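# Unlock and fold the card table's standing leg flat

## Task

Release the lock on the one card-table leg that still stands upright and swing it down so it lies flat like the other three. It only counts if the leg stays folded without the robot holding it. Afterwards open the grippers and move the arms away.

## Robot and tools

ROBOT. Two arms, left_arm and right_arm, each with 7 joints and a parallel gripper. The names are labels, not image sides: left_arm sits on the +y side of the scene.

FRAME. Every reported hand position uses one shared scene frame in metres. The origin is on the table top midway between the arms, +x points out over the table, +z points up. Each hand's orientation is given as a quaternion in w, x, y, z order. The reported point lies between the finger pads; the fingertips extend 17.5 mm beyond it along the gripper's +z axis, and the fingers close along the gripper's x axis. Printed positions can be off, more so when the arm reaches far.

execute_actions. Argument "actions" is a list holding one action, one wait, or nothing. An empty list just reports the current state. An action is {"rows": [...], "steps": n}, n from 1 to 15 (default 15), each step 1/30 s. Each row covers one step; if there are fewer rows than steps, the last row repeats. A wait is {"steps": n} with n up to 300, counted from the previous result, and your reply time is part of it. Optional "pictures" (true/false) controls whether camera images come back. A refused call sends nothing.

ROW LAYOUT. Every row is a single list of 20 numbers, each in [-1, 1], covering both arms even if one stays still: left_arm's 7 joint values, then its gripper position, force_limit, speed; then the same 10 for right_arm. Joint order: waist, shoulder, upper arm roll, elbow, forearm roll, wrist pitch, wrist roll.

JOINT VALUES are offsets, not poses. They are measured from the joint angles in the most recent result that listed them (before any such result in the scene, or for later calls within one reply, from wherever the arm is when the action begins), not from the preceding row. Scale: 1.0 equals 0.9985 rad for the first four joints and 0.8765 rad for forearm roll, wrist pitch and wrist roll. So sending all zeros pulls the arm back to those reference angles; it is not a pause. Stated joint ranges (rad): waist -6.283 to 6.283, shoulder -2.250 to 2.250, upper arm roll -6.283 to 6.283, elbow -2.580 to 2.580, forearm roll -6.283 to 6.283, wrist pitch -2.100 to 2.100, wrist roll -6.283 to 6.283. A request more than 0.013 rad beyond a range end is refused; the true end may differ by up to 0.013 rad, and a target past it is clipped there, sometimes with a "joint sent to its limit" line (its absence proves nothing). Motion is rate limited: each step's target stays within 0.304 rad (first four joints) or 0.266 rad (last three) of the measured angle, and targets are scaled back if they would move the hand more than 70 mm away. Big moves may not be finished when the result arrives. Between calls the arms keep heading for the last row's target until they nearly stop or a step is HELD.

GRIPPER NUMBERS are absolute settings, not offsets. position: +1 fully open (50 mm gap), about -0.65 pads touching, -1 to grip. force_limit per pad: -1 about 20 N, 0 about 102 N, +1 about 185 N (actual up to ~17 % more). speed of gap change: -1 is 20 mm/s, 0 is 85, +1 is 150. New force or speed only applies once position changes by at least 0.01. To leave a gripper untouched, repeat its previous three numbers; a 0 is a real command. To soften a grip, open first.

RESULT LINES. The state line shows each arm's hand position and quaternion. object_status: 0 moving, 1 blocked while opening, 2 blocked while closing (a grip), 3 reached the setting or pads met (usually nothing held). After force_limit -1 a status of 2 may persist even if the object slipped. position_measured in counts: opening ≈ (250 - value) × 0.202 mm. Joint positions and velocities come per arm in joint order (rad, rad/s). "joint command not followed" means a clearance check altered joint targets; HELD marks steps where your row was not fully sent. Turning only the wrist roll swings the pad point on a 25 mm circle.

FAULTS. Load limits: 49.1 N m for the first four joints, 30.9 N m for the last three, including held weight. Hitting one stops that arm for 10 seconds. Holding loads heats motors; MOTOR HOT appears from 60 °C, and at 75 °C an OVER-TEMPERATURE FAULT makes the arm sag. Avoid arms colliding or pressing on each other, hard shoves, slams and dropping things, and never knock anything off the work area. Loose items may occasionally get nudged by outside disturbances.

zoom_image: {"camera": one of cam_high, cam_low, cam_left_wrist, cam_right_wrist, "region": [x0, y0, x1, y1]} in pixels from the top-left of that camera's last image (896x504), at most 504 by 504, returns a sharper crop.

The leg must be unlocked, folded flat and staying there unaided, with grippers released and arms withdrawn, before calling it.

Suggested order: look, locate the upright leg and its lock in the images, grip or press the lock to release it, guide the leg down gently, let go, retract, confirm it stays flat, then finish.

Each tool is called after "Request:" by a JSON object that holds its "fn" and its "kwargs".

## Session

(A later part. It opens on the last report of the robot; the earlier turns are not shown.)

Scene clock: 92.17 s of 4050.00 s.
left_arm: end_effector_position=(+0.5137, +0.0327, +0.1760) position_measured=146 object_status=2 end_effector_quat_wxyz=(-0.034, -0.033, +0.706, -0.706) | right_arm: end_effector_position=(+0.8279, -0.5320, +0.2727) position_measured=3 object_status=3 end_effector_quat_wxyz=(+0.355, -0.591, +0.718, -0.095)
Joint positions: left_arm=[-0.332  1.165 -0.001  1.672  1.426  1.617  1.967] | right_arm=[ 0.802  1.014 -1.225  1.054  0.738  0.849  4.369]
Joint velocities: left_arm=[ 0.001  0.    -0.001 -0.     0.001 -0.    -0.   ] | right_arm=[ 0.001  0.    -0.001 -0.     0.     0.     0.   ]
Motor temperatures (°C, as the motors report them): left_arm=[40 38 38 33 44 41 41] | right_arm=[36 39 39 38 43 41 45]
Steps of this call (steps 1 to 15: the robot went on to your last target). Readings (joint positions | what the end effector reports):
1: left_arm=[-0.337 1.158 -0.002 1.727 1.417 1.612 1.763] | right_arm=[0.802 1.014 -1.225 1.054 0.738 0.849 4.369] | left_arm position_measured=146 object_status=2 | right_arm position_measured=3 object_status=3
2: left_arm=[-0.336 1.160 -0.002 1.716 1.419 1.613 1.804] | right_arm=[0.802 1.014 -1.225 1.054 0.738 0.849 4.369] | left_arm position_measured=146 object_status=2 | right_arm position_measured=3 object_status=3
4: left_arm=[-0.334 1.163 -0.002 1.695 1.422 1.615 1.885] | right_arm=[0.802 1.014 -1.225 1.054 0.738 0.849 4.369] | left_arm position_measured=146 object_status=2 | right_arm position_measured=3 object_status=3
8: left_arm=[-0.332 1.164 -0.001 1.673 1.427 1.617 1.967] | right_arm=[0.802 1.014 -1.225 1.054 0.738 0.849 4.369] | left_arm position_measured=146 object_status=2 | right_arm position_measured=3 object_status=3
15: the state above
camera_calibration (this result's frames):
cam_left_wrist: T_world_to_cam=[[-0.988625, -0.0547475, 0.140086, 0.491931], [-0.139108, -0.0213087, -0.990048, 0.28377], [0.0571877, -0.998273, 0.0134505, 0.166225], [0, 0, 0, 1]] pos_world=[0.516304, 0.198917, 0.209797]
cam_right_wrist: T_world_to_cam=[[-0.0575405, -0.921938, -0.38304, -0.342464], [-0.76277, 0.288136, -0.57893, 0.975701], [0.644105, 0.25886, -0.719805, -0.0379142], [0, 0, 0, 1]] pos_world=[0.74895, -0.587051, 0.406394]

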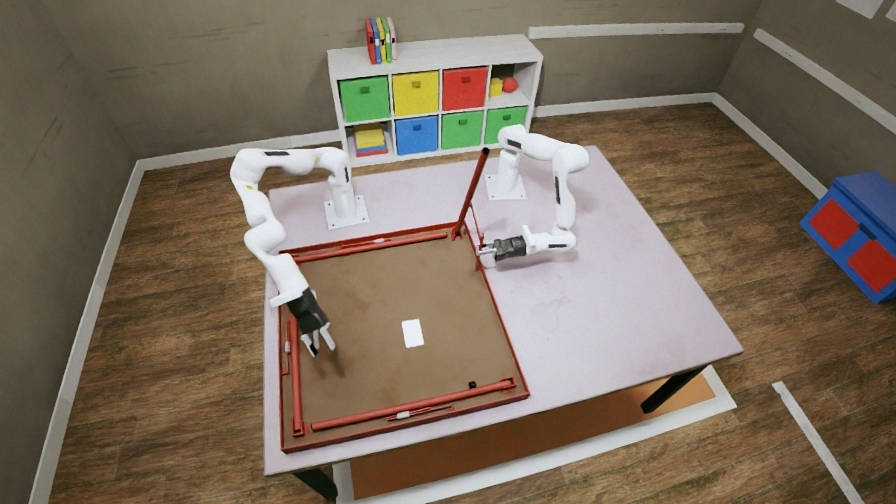

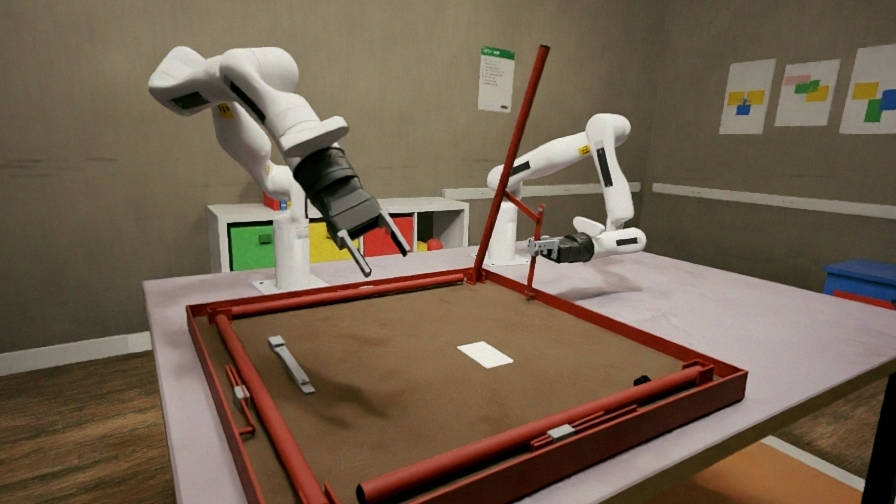

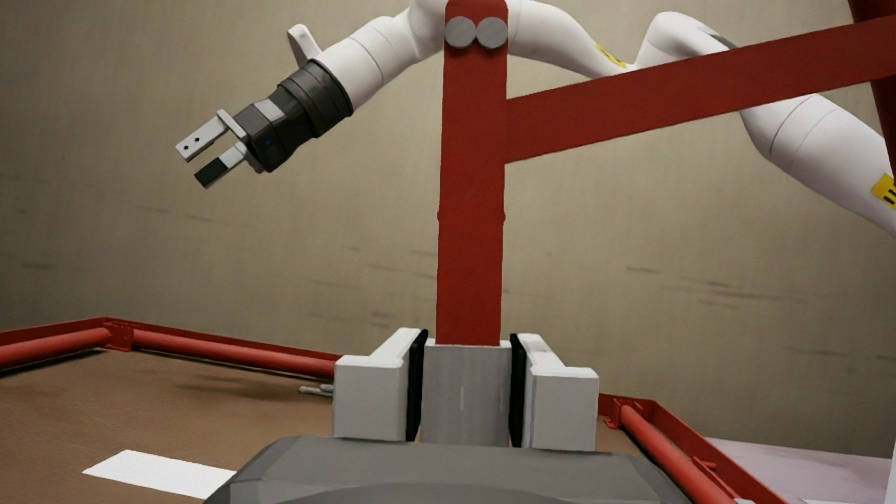

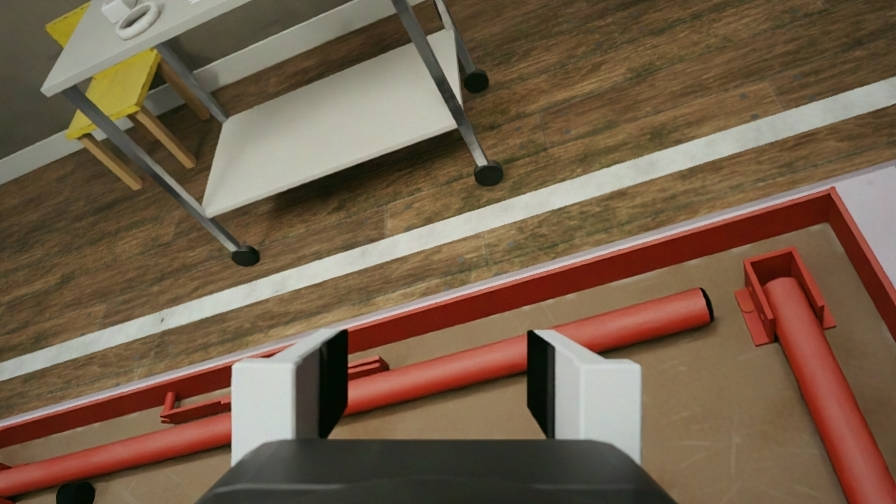

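Request:
{"fn": "execute_actions", "kwargs": {"actions": [{"rows":[[0.014,0.056,0,-0.166,0.024,0.009,0.516,-1,-0.5,0.3,-0.6,-0.488,1,0.716,0.209,0.159,-1,1,-0.5,0.5]]}], "pictures": false}}

Request:
{"fn": "execute_actions", "kwargs": {"actions": [{"steps":30}], "pictures": false}}

Request:
{"fn": "execute_actions", "kwargs": {"actions": [{"rows":[[0.008,0.063,0,-0.127,0.013,0.005,0.371,-1,-0.5,0.3,-1,0,0.227,0,0,0,-0.938,1,-0.5,0.5]]}], "pictures": false}}

Request:
{"fn": "execute_actions", "kwargs": {"actions": [{"steps":30}]}}

Scene clock: 104.77 s of 4050.00 s.
left_arm: end_effector_position=(+0.5633, +0.0326, +0.1632) position_measured=146 object_status=2 end_effector_quat_wxyz=(-0.152, -0.155, +0.691, -0.690) | right_arm: end_effector_position=(+0.7033, -0.4140, +0.2322) position_measured=3 object_status=3 end_effector_quat_wxyz=(-0.121, +0.701, -0.676, +0.194)
Joint positions: left_arm=[-0.32   1.22  -0.002  1.51   1.446  1.625  2.416] | right_arm=[ 0.409  0.659 -0.844  1.438  0.881  0.957  4.032]
Joint velocities: left_arm=[ 0.007  0.013  0.    -0.077  0.019 -0.01   0.278] | right_arm=[-0.88  -0.551  0.998  1.043  0.157  0.125 -0.911]
Motor temperatures (°C, as the motors report them): left_arm=[40 38 38 33 44 41 41] | right_arm=[36 39 39 38 43 41 45]
From where the robot then was, a joint's target lay farther than a number of 1.0 reaches, so one or more steps of this call were cut to that.
Steps of this call (steps 1 to 15: the robot went on to your last target; steps 16 to 90: nothing new was sent; then 9.10 s passed at rest; steps 91 to 105: all 15 steps of this action). Readings (joint positions | what the end effector reports):
91: left_arm=[-0.332 1.165 -0.001 1.671 1.426 1.617 1.969] | right_arm=[0.800 1.013 -1.224 1.055 0.739 0.849 4.368] | left_arm position_measured=146 object_status=2 | right_arm position_measured=3 object_status=3
92: left_arm=[-0.331 1.168 -0.001 1.666 1.426 1.618 1.977] | right_arm=[0.795 1.006 -1.218 1.060 0.742 0.851 4.364] | left_arm position_measured=146 object_status=2 | right_arm position_measured=3 object_status=3
94: left_arm=[-0.329 1.179 -0.002 1.640 1.426 1.621 2.021] | right_arm=[0.767 0.975 -1.190 1.086 0.759 0.863 4.341] | left_arm position_measured=146 object_status=2 | right_arm position_measured=3 object_status=3
98: left_arm=[-0.324 1.203 -0.002 1.572 1.435 1.626 2.179] | right_arm=[0.653 0.862 -1.082 1.196 0.814 0.906 4.245] | left_arm position_measured=146 object_status=2 | right_arm position_measured=3 object_status=3
105: the state above

Scene clock: 105.77 s of 4050.00 s.
left_arm: end_effector_position=(+0.5638, +0.0326, +0.1630) position_measured=146 object_status=2 end_effector_quat_wxyz=(-0.154, -0.156, +0.690, -0.690) | right_arm: end_effector_position=(+0.5415, -0.6471, +0.1841) position_measured=3 object_status=3 end_effector_quat_wxyz=(-0.087, -0.451, +0.838, -0.293)
Joint positions: left_arm=[-0.32   1.222 -0.002  1.507  1.446  1.626  2.421] | right_arm=[ 0.203  0.527 -0.227  1.769  0.921  0.988  3.492]
Joint velocities: left_arm=[-0.001  0.    -0.001 -0.001 -0.     0.    -0.   ] | right_arm=[-0.005 -0.002  0.001 -0.001  0.     0.001  0.001]
Motor temperatures (°C, as the motors report them): left_arm=[40 38 38 33 44 41 41] | right_arm=[36 39 39 38 43 41 45]
Steps of this call (steps 1 to 30: the robot went on to your last target). Readings (joint positions | what the end effector reports):
1: left_arm=[-0.320 1.221 -0.002 1.509 1.447 1.625 2.420] | right_arm=[0.382 0.642 -0.811 1.472 0.886 0.960 4.002] | left_arm position_measured=146 object_status=2 | right_arm position_measured=3 object_status=3
2: left_arm=[-0.320 1.221 -0.002 1.508 1.446 1.625 2.421] | right_arm=[0.360 0.628 -0.780 1.504 0.891 0.964 3.974] | left_arm position_measured=146 object_status=2 | right_arm position_measured=3 object_status=3
4: left_arm=[-0.320 1.221 -0.002 1.508 1.446 1.626 2.421] | right_arm=[0.326 0.607 -0.718 1.561 0.897 0.969 3.919] | left_arm position_measured=146 object_status=2 | right_arm position_measured=3 object_status=3
8: left_arm=[-0.320 1.222 -0.002 1.507 1.446 1.626 2.421] | right_arm=[0.280 0.578 -0.595 1.642 0.906 0.977 3.811] | left_arm position_measured=146 object_status=2 | right_arm position_measured=3 object_status=3
30: the state above

Scene clock: 106.27 s of 4050.00 s.
left_arm: end_effector_position=(+0.5956, +0.0326, +0.1425) position_measured=146 object_status=2 end_effector_quat_wxyz=(-0.243, -0.246, +0.664, -0.663) | right_arm: end_effector_position=(+0.5774, -0.5355, +0.2050) position_measured=3 object_status=3 end_effector_quat_wxyz=(-0.009, -0.401, +0.847, -0.350)
Joint positions: left_arm=[-0.313  1.285 -0.003  1.382  1.457  1.631  2.748] | right_arm=[-0.204  0.527 -0.034  1.769  0.921  0.988  3.14 ]
Joint velocities: left_arm=[-0.001  0.01   0.    -0.008 -0.004  0.009  0.   ] | right_arm=[-0.937  0.001  0.146 -0.001  0.    -0.001 -0.833]
Motor temperatures (°C, as the motors report them): left_arm=[40 39 38 33 44 41 41] | right_arm=[36 39 39 38 43 41 45]
Steps of this call (steps 1 to 15: all 15 steps of this action). Readings (joint positions | what the end effector reports):
1: left_arm=[-0.320 1.222 -0.002 1.507 1.446 1.626 2.423] | right_arm=[0.201 0.527 -0.226 1.769 0.921 0.988 3.492] | left_arm position_measured=146 object_status=2 | right_arm position_measured=3 object_status=3
2: left_arm=[-0.319 1.225 -0.002 1.502 1.446 1.627 2.432] | right_arm=[0.194 0.527 -0.221 1.769 0.921 0.988 3.487] | left_arm position_measured=146 object_status=2 | right_arm position_measured=3 object_status=3
4: left_arm=[-0.318 1.239 -0.002 1.478 1.447 1.630 2.483] | right_arm=[0.163 0.527 -0.201 1.769 0.921 0.988 3.464] | left_arm position_measured=146 object_status=2 | right_arm position_measured=3 object_status=3
8: left_arm=[-0.315 1.268 -0.003 1.419 1.453 1.631 2.644] | right_arm=[0.038 0.527 -0.117 1.770 0.922 0.989 3.358] | left_arm position_measured=146 object_status=2 | right_arm position_measured=3 object_status=3
15: the state above

Scene clock: 107.27 s of 4050.00 s.
left_arm: end_effector_position=(+0.5954, +0.0326, +0.1421) position_measured=146 object_status=2 end_effector_quat_wxyz=(-0.244, -0.246, +0.663, -0.663) | right_arm: end_effector_position=(+0.5466, -0.2435, +0.2109) position_measured=3 object_status=3 end_effector_quat_wxyz=(+0.168, -0.438, +0.825, -0.317)
Joint positions: left_arm=[-0.313  1.286 -0.003  1.382  1.457  1.631  2.748] | right_arm=[-0.794  0.527 -0.     1.769  0.921  0.988  2.67 ]
Joint velocities: left_arm=[ 0.001 -0.     0.    -0.    -0.001 -0.001  0.   ] | right_arm=[-0.011  0.002  0.    -0.     0.     0.    -0.001]
Motor temperatures (°C, as the motors report them): left_arm=[40 39 38 33 44 41 41] | right_arm=[36 39 39 38 43 41 45]
Steps of this call (steps 1 to 30: the robot went on to your last target). Readings (joint positions | what the end effector reports):
1: left_arm=[-0.313 1.285 -0.003 1.382 1.457 1.631 2.748] | right_arm=[-0.236 0.527 -0.030 1.769 0.921 0.988 3.112] | left_arm position_measured=146 object_status=2 | right_arm position_measured=3 object_status=3
2: left_arm=[-0.313 1.285 -0.003 1.382 1.457 1.631 2.748] | right_arm=[-0.266 0.527 -0.026 1.769 0.921 0.988 3.085] | left_arm position_measured=146 object_status=2 | right_arm position_measured=3 object_status=3
4: left_arm=[-0.313 1.286 -0.003 1.382 1.457 1.631 2.748] | right_arm=[-0.327 0.527 -0.021 1.769 0.921 0.988 3.031] | left_arm position_measured=146 object_status=2 | right_arm position_measured=3 object_status=3
8: left_arm=[-0.313 1.286 -0.003 1.382 1.457 1.631 2.748] | right_arm=[-0.447 0.527 -0.013 1.769 0.921 0.988 2.926] | left_arm position_measured=146 object_status=2 | right_arm position_measured=3 object_status=3
30: the state above
camera_calibration (this result's frames):
cam_left_wrist: T_world_to_cam=[[-0.728739, -0.0583675, 0.6823, 0.345763], [-0.68234, -0.0223436, -0.730693, 0.548189], [0.0578937, -0.998045, -0.0235438, 0.166749], [0, 0, 0, 1]] pos_world=[0.616368, 0.198853, 0.16857]
cam_right_wrist: T_world_to_cam=[[-0.569098, -0.82213, 0.0151518, 0.103652], [-0.600319, 0.402822, -0.690907, 0.604952], [0.561912, -0.402289, -0.722785, -0.0912763], [0, 0, 0, 1]] pos_world=[0.473441, -0.195192, 0.350422]

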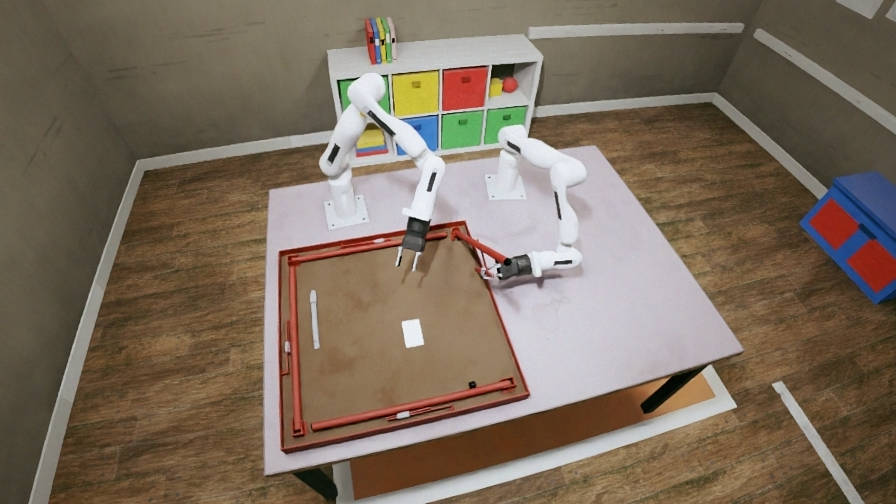

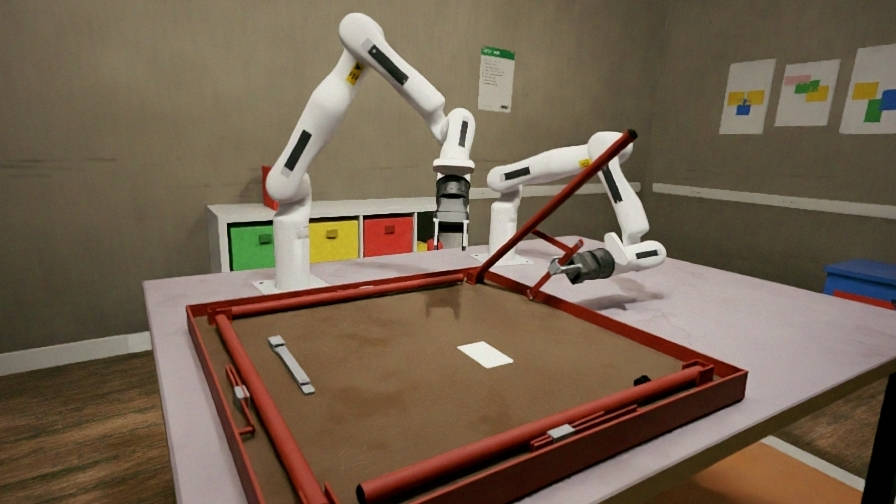

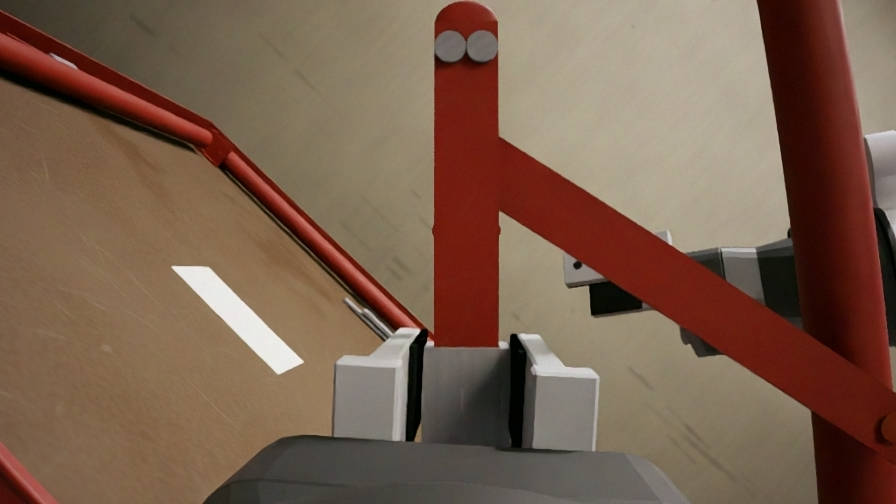

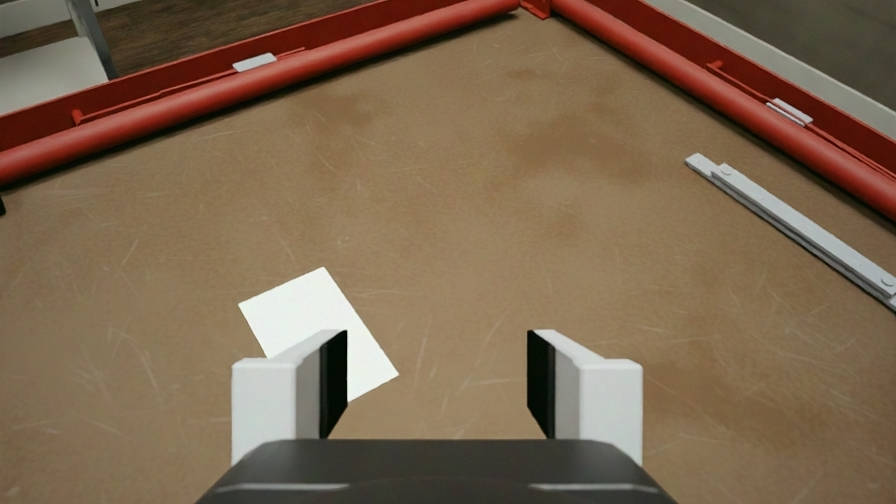

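Request:
{"fn": "execute_actions", "kwargs": {"actions": [{"rows":[[0,0,0,0,0,0,0,-1,-0.5,0.3,-0.598,0,0,0,0,0,0,1,-0.5,0.5]]}], "pictures": false}}

Request:
{"fn": "execute_actions", "kwargs": {"actions": [{"steps":22}]}}

Scene clock: 110.07 s of 4050.00 s.
left_arm: end_effector_position=(+0.5948, +0.0326, +0.1411) position_measured=146 object_status=2 end_effector_quat_wxyz=(-0.246, -0.247, +0.663, -0.663) | right_arm: end_effector_position=(+0.4547, -0.0838, +0.2111) position_measured=3 object_status=3 end_effector_quat_wxyz=(+0.219, -0.571, +0.738, -0.284)
Joint positions: left_arm=[-0.313  1.287 -0.003  1.383  1.456  1.631  2.75 ] | right_arm=[-1.136  0.527  0.001  1.769  0.921  0.988  2.67 ]
Joint velocities: left_arm=[ 0.     0.001  0.     0.001 -0.     0.    -0.   ] | right_arm=[-0.843 -0.002 -0.004 -0.001 -0.    -0.002  0.001]
Motor temperatures (°C, as the motors report them): left_arm=[40 39 38 33 44 41 41] | right_arm=[36 39 39 38 43 41 45]
Steps of this call (steps 1 to 15: the robot went on to your last target; steps 16 to 69: nothing new was sent; steps 70 to 84: all 15 steps of this action). Readings (joint positions | what the end effector reports):
70: left_arm=[-0.313 1.286 -0.003 1.382 1.456 1.631 2.749] | right_arm=[-0.797 0.527 0.000 1.769 0.921 0.988 2.670] | left_arm position_measured=146 object_status=2 | right_arm position_measured=3 object_status=3
71: left_arm=[-0.313 1.287 -0.003 1.382 1.456 1.631 2.750] | right_arm=[-0.804 0.527 0.002 1.769 0.921 0.989 2.670] | left_arm position_measured=146 object_status=2 | right_arm position_measured=3 object_status=3
73: left_arm=[-0.313 1.287 -0.003 1.383 1.456 1.631 2.750] | right_arm=[-0.833 0.527 0.003 1.770 0.922 0.989 2.670] | left_arm position_measured=146 object_status=2 | right_arm position_measured=3 object_status=3
77: left_arm=[-0.313 1.287 -0.003 1.383 1.456 1.631 2.750] | right_arm=[-0.940 0.527 0.001 1.769 0.921 0.988 2.670] | left_arm position_measured=146 object_status=2 | right_arm position_measured=3 object_status=3
84: the state above

Scene clock: 110.80 s of 4050.00 s.
left_arm: end_effector_position=(+0.5948, +0.0326, +0.1411) position_measured=146 object_status=2 end_effector_quat_wxyz=(-0.246, -0.247, +0.663, -0.663) | right_arm: end_effector_position=(+0.3531, +0.0103, +0.2109) position_measured=3 object_status=3 end_effector_quat_wxyz=(-0.253, +0.661, -0.660, +0.254)
Joint positions: left_arm=[-0.313  1.287 -0.003  1.383  1.456  1.631  2.75 ] | right_arm=[-1.391  0.527 -0.     1.769  0.921  0.988  2.67 ]
Joint velocities: left_arm=[-0.001  0.     0.     0.    -0.002  0.001 -0.   ] | right_arm=[-0.004 -0.001  0.001 -0.001  0.     0.     0.   ]
Motor temperatures (°C, as the motors report them): left_arm=[40 39 38 33 44 41 41] | right_arm=[36 39 39 38 43 41 45]
Steps of this call (steps 1 to 22: the robot went on to your last target). Readings (joint positions | what the end effector reports):
1: left_arm=[-0.313 1.287 -0.003 1.383 1.456 1.631 2.750] | right_arm=[-1.165 0.527 0.001 1.769 0.921 0.988 2.670] | left_arm position_measured=146 object_status=2 | right_arm position_measured=3 object_status=3
2: left_arm=[-0.313 1.287 -0.003 1.383 1.456 1.631 2.750] | right_arm=[-1.193 0.527 0.000 1.769 0.921 0.988 2.670] | left_arm position_measured=146 object_status=2 | right_arm position_measured=3 object_status=3
4: left_arm=[-0.313 1.287 -0.003 1.383 1.456 1.631 2.750] | right_arm=[-1.249 0.527 0.000 1.769 0.921 0.988 2.670] | left_arm position_measured=146 object_status=2 | right_arm position_measured=3 object_status=3
8: left_arm=[-0.313 1.287 -0.003 1.383 1.456 1.631 2.750] | right_arm=[-1.352 0.527 -0.002 1.768 0.921 0.987 2.670] | left_arm position_measured=146 object_status=2 | right_arm position_measured=3 object_status=3
22: the state above
camera_calibration (this result's frames):
cam_left_wrist: T_world_to_cam=[[-0.726017, -0.057923, 0.685233, 0.343947], [-0.685302, -0.0217922, -0.727933, 0.548365], [0.0570967, -0.998083, -0.0238732, 0.16735], [0, 0, 0, 1]] pos_world=[0.615952, 0.198902, 0.167484]
cam_right_wrist: T_world_to_cam=[[-0.00868194, -0.999848, 0.0151351, 0.00609269], [-0.722955, -0.00418058, -0.690882, 0.434061], [0.69084, -0.0169402, -0.722809, 0.0700346], [0, 0, 0, 1]] pos_world=[0.265477, 0.00909279, 0.350414]

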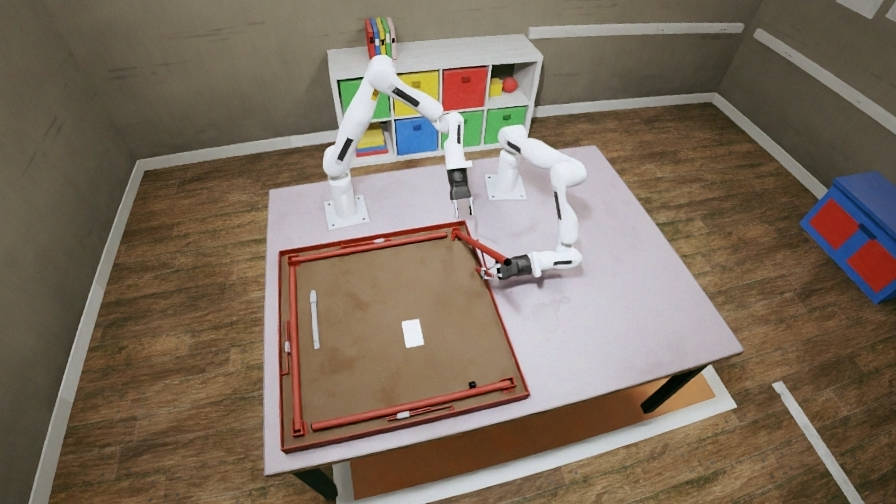

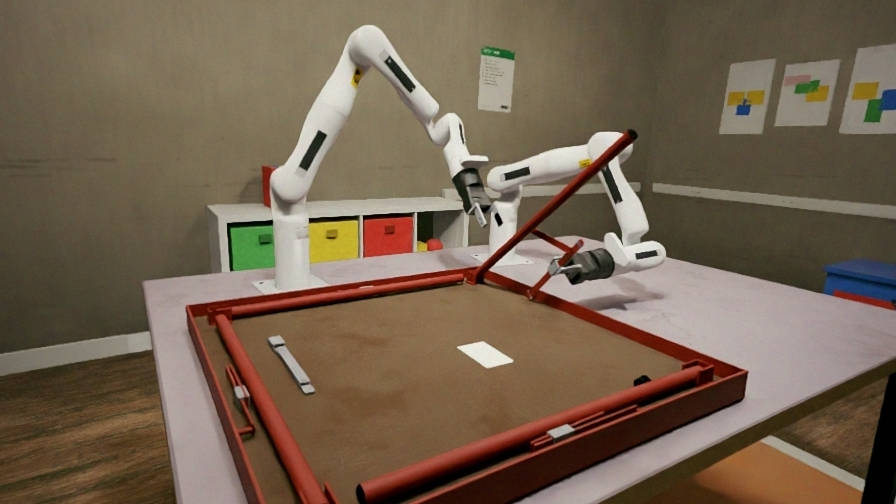

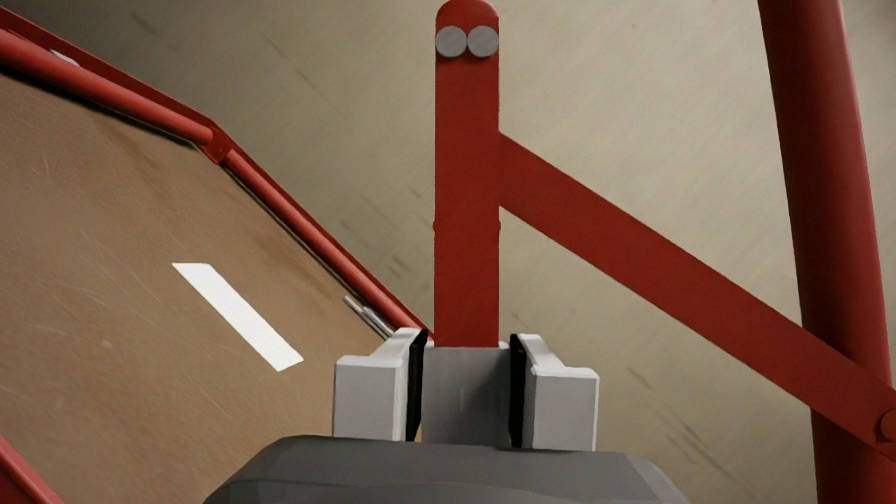

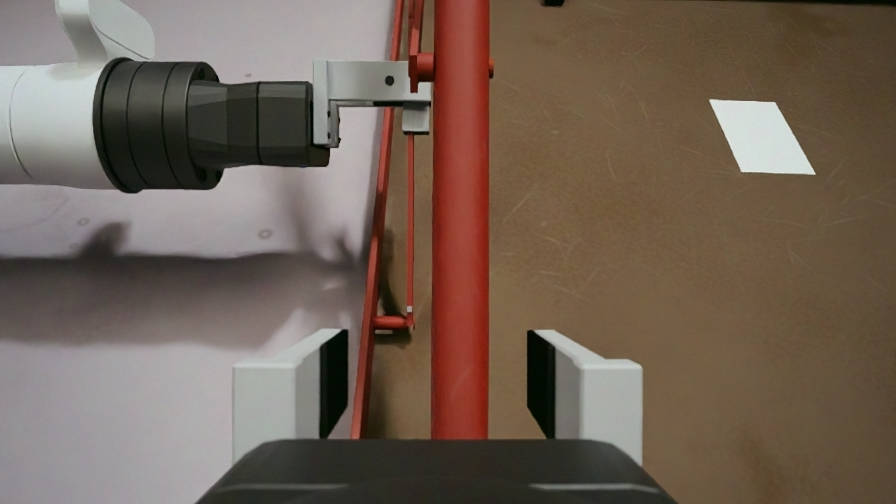

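Request:
{"fn": "execute_actions", "kwargs": {"actions": [{"rows":[[0,0,0,0,0,0,0,-1,-0.5,0.3,0.126,0.117,0,0.0435,0.183,-0.183,-0.128,1,-0.5,0.5]]}], "pictures": false}}

Request:
{"fn": "execute_actions", "kwargs": {"actions": [{"steps":6}]}}

Scene clock: 115.03 s of 4050.00 s.
left_arm: end_effector_position=(+0.5942, +0.0326, +0.1400) position_measured=146 object_status=2 end_effector_quat_wxyz=(-0.247, -0.248, +0.663, -0.662) | right_arm: end_effector_position=(+0.4083, +0.0029, +0.1495) position_measured=3 object_status=3 end_effector_quat_wxyz=(-0.254, +0.661, -0.659, +0.253)
Joint positions: left_arm=[-0.313  1.289 -0.004  1.383  1.455  1.631  2.752] | right_arm=[-1.267  0.643 -0.     1.813  1.082  0.827  2.558]
Joint velocities: left_arm=[ 0.    -0.001  0.001 -0.     0.001 -0.    -0.   ] | right_arm=[0.016 0.012 0.001 0.001 0.    0.001 0.   ]
Motor temperatures (°C, as the motors report them): left_arm=[40 39 38 33 44 41 41] | right_arm=[36 39 39 38 43 41 45]
Steps of this call (steps 1 to 15: the robot went on to your last target; steps 16 to 90: nothing new was sent; then 0.73 s passed at rest; steps 91 to 105: all 15 steps of this action). Readings (joint positions | what the end effector reports):
91: left_arm=[-0.313 1.288 -0.003 1.383 1.456 1.632 2.750] | right_arm=[-1.390 0.528 -0.001 1.769 0.922 0.987 2.670] | left_arm position_measured=146 object_status=2 | right_arm position_measured=3 object_status=3
92: left_arm=[-0.313 1.288 -0.003 1.383 1.455 1.632 2.751] | right_arm=[-1.383 0.534 -0.002 1.771 0.929 0.980 2.665] | left_arm position_measured=146 object_status=2 | right_arm position_measured=3 object_status=3
94: left_arm=[-0.313 1.289 -0.004 1.383 1.455 1.631 2.752] | right_arm=[-1.354 0.561 -0.003 1.779 0.962 0.946 2.642] | left_arm position_measured=146 object_status=2 | right_arm position_measured=3 object_status=3
98: left_arm=[-0.313 1.289 -0.004 1.383 1.455 1.631 2.752] | right_arm=[-1.280 0.631 0.002 1.808 1.064 0.846 2.570] | left_arm position_measured=146 object_status=2 | right_arm position_measured=3 object_status=3
105: the state above

Scene clock: 115.23 s of 4050.00 s.
left_arm: end_effector_position=(+0.5942, +0.0326, +0.1400) position_measured=146 object_status=2 end_effector_quat_wxyz=(-0.247, -0.248, +0.663, -0.662) | right_arm: end_effector_position=(+0.4089, +0.0022, +0.1490) position_measured=3 object_status=3 end_effector_quat_wxyz=(-0.254, +0.661, -0.660, +0.253)
Joint positions: left_arm=[-0.313  1.289 -0.004  1.383  1.455  1.631  2.752] | right_arm=[-1.266  0.644 -0.     1.813  1.082  0.828  2.558]
Joint velocities: left_arm=[ 0.002  0.    -0.     0.     0.001  0.001  0.   ] | right_arm=[ 0.002  0.001  0.    -0.     0.    -0.     0.001]
Motor temperatures (°C, as the motors report them): left_arm=[40 39 38 33 44 41 41] | right_arm=[36 39 39 38 43 41 45]
Steps of this call (steps 1 to 6: the robot went on to your last target). Readings (joint positions | what the end effector reports):
1: left_arm=[-0.313 1.289 -0.004 1.383 1.455 1.631 2.752] | right_arm=[-1.267 0.643 -0.000 1.813 1.082 0.828 2.558] | left_arm position_measured=146 object_status=2 | right_arm position_measured=3 object_status=3
2: left_arm=[-0.313 1.289 -0.004 1.383 1.455 1.631 2.752] | right_arm=[-1.266 0.643 -0.000 1.813 1.082 0.828 2.558] | left_arm position_measured=146 object_status=2 | right_arm position_measured=3 object_status=3
4: left_arm=[-0.313 1.289 -0.004 1.383 1.455 1.631 2.752] | right_arm=[-1.266 0.644 -0.000 1.813 1.082 0.828 2.558] | left_arm position_measured=146 object_status=2 | right_arm position_measured=3 object_status=3
6: the state above
camera_calibration (this result's frames):
cam_left_wrist: T_world_to_cam=[[-0.723401, -0.0577601, 0.688008, 0.342361], [-0.688117, -0.0211474, -0.725291, 0.548434], [0.0564425, -0.998106, -0.0244477, 0.167832], [0, 0, 0, 1]] pos_world=[0.615578, 0.198887, 0.16633]
cam_right_wrist: T_world_to_cam=[[-0.00851829, -0.999865, 0.0140618, -0.000505397], [-0.722819, -0.00356037, -0.691028, 0.431562], [0.690985, -0.0160505, -0.722691, -0.0134699], [0, 0, 0, 1]] pos_world=[0.321245, 0.000814994, 0.288494]

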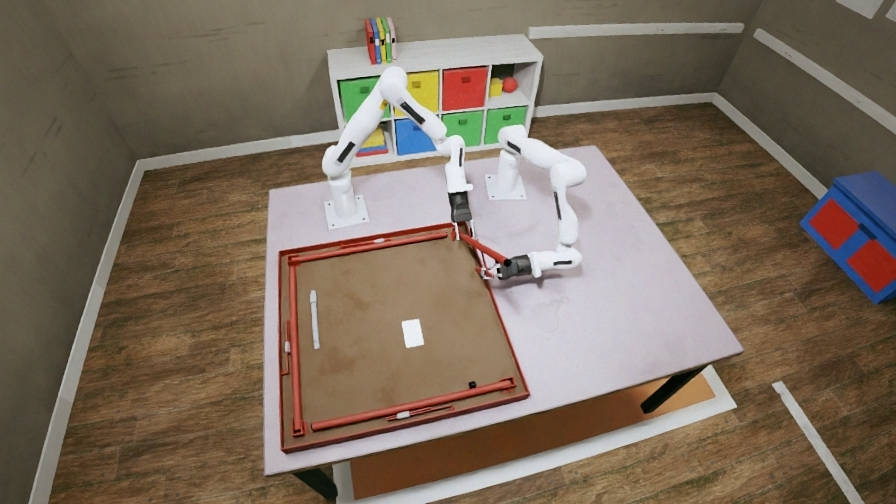

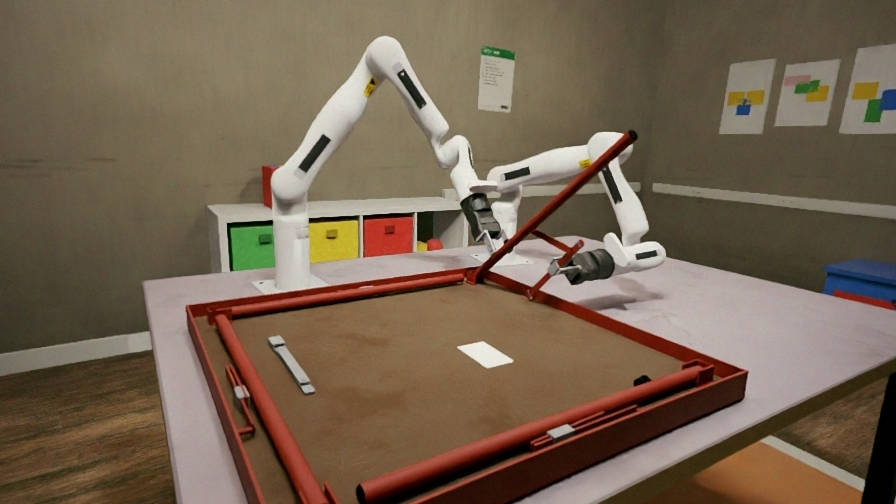

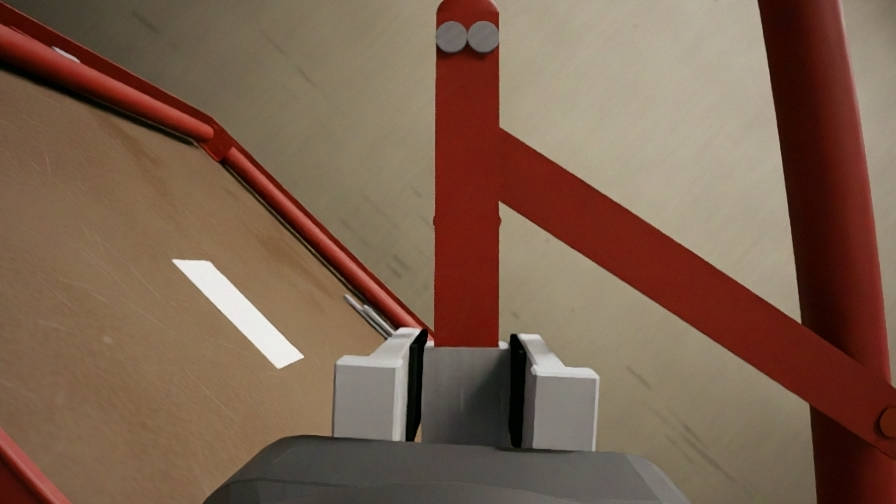

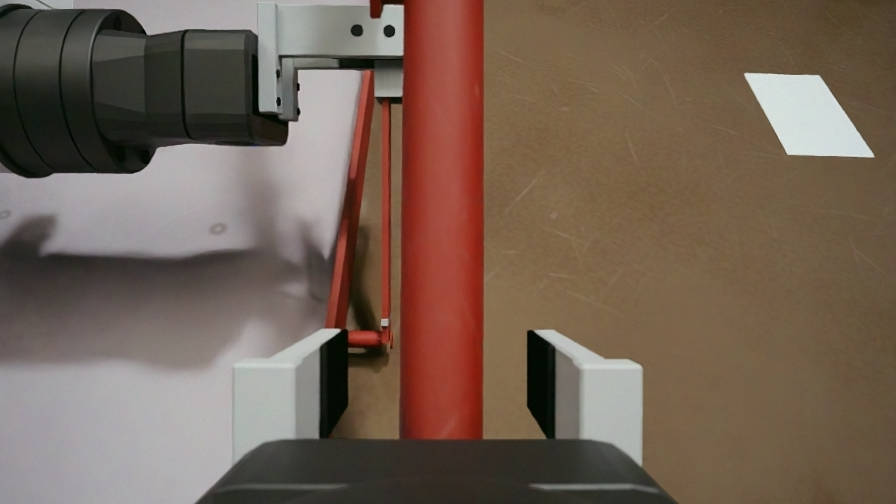

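Request:
{"fn": "execute_actions", "kwargs": {"actions": [{"rows":[[0,0,0,0,0,0,0,-1,-0.5,0.3,0.008,0.006,0,0.002,0.011,-0.009,-0.006,1,-0.5,0.5],[0,0,0,0,0,0,0,-1,-0.5,0.3,0.008,0.006,0,0.002,0.011,-0.009,-0.006,1,-0.5,0.5],[0,0,0,0,0,0,0,-1,-0.5,0.3,0.008,0.006,0,0.002,0.011,-0.009,-0.006,-1,0.2,0.3]]}]}}

Scene clock: 117.93 s of 4050.00 s.
left_arm: end_effector_position=(+0.5937, +0.0326, +0.1388) position_measured=146 object_status=2 end_effector_quat_wxyz=(-0.248, -0.249, +0.663, -0.661) | right_arm: end_effector_position=(+0.4122, +0.0010, +0.1458) position_measured=146 object_status=0 end_effector_quat_wxyz=(-0.253, +0.661, -0.660, +0.253)
Joint positions: left_arm=[-0.313  1.29  -0.004  1.384  1.454  1.631  2.753] | right_arm=[-1.258  0.65  -0.     1.815  1.091  0.82   2.553]
Joint velocities: left_arm=[ 0.     0.     0.    -0.    -0.002 -0.001 -0.   ] | right_arm=[-0.     0.002 -0.001 -0.001 -0.     0.    -0.001]
Motor temperatures (°C, as the motors report them): left_arm=[40 39 38 33 44 41 41] | right_arm=[36 39 39 38 43 41 45]
Steps of this call (steps 1 to 15: the robot went on to your last target; steps 16 to 66: nothing new was sent; steps 67 to 81: all 15 steps of this action). Readings (joint positions | what the end effector reports):
67: left_arm=[-0.313 1.289 -0.004 1.383 1.455 1.631 2.752] | right_arm=[-1.264 0.645 -0.001 1.813 1.082 0.827 2.558] | left_arm position_measured=146 object_status=2 | right_arm position_measured=3 object_status=3
68: left_arm=[-0.313 1.290 -0.004 1.384 1.455 1.632 2.753] | right_arm=[-1.260 0.648 -0.001 1.813 1.087 0.823 2.555] | left_arm position_measured=146 object_status=2 | right_arm position_measured=3 object_status=3
70: left_arm=[-0.313 1.290 -0.004 1.384 1.454 1.631 2.753] | right_arm=[-1.258 0.649 0.000 1.815 1.091 0.820 2.553] | left_arm position_measured=146 object_status=2 | right_arm position_measured=32 object_status=0
74: left_arm=[-0.313 1.290 -0.004 1.384 1.454 1.631 2.753] | right_arm=[-1.258 0.649 -0.000 1.815 1.091 0.820 2.553] | left_arm position_measured=146 object_status=2 | right_arm position_measured=101 object_status=0
81: the state above
camera_calibration (this result's frames):
cam_left_wrist: T_world_to_cam=[[-0.720763, -0.0577683, 0.690771, 0.340852], [-0.690923, -0.0205061, -0.722637, 0.548481], [0.0559106, -0.998119, -0.0251334, 0.168243], [0, 0, 0, 1]] pos_world=[0.615225, 0.198865, 0.165131]
cam_right_wrist: T_world_to_cam=[[-0.0084015, -0.999856, 0.0147728, -0.00170648], [-0.723121, -0.00412903, -0.690709, 0.431841], [0.690671, -0.0164855, -0.722981, -0.0178956], [0, 0, 0, 1]] pos_world=[0.324619, -0.000218165, 0.285364]

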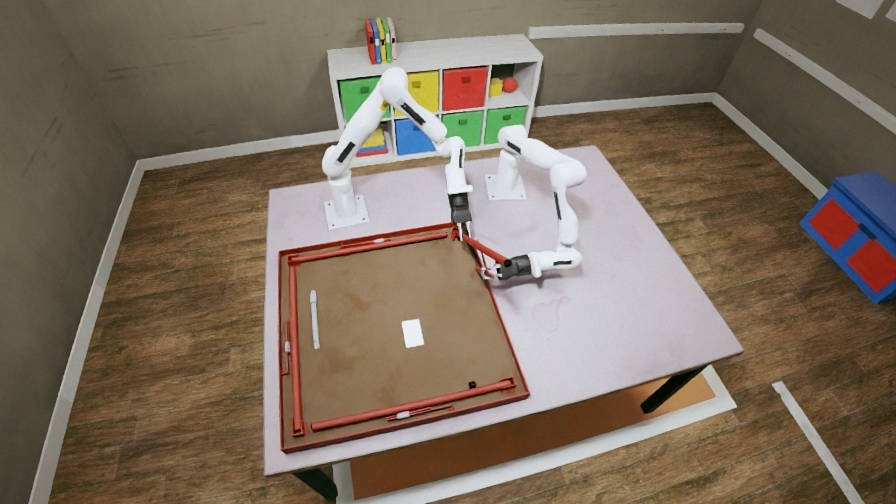

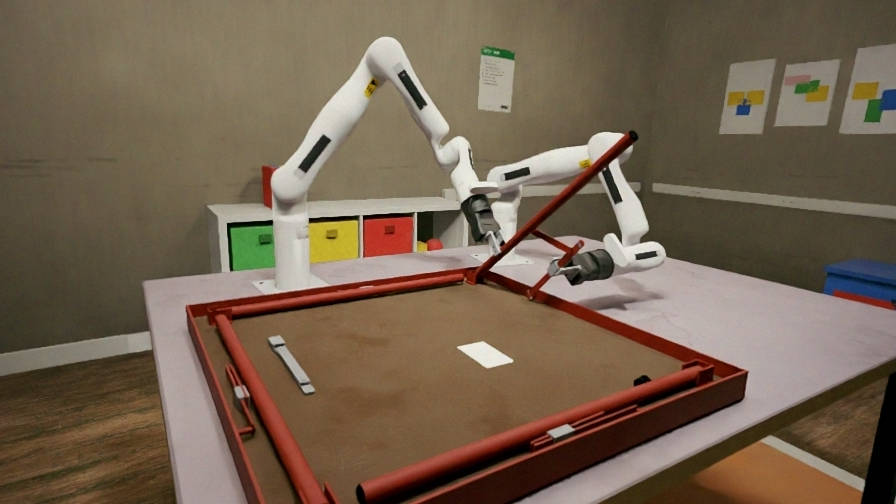

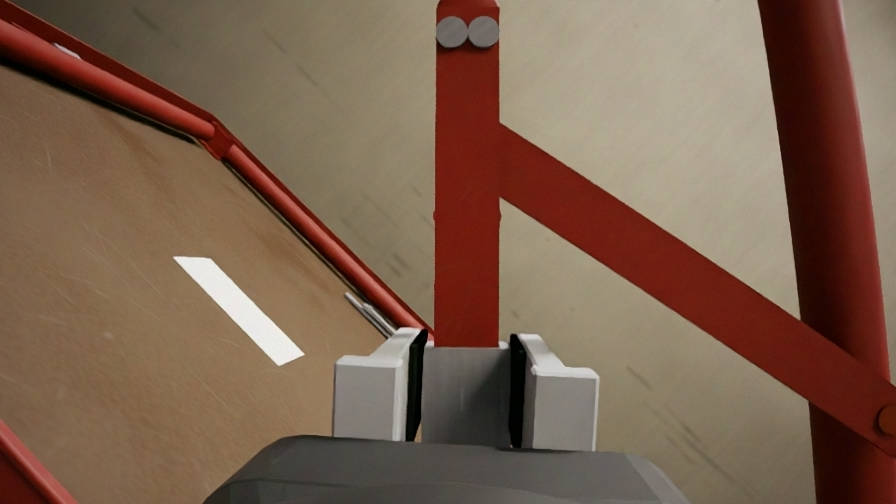

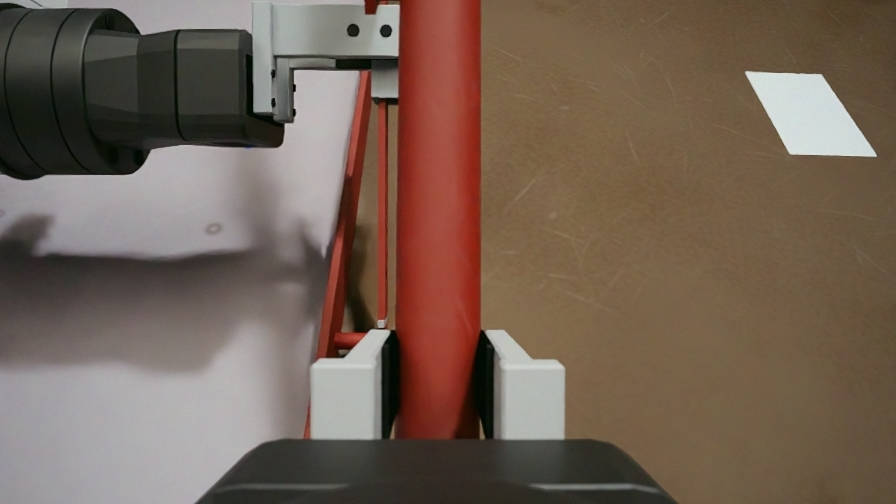

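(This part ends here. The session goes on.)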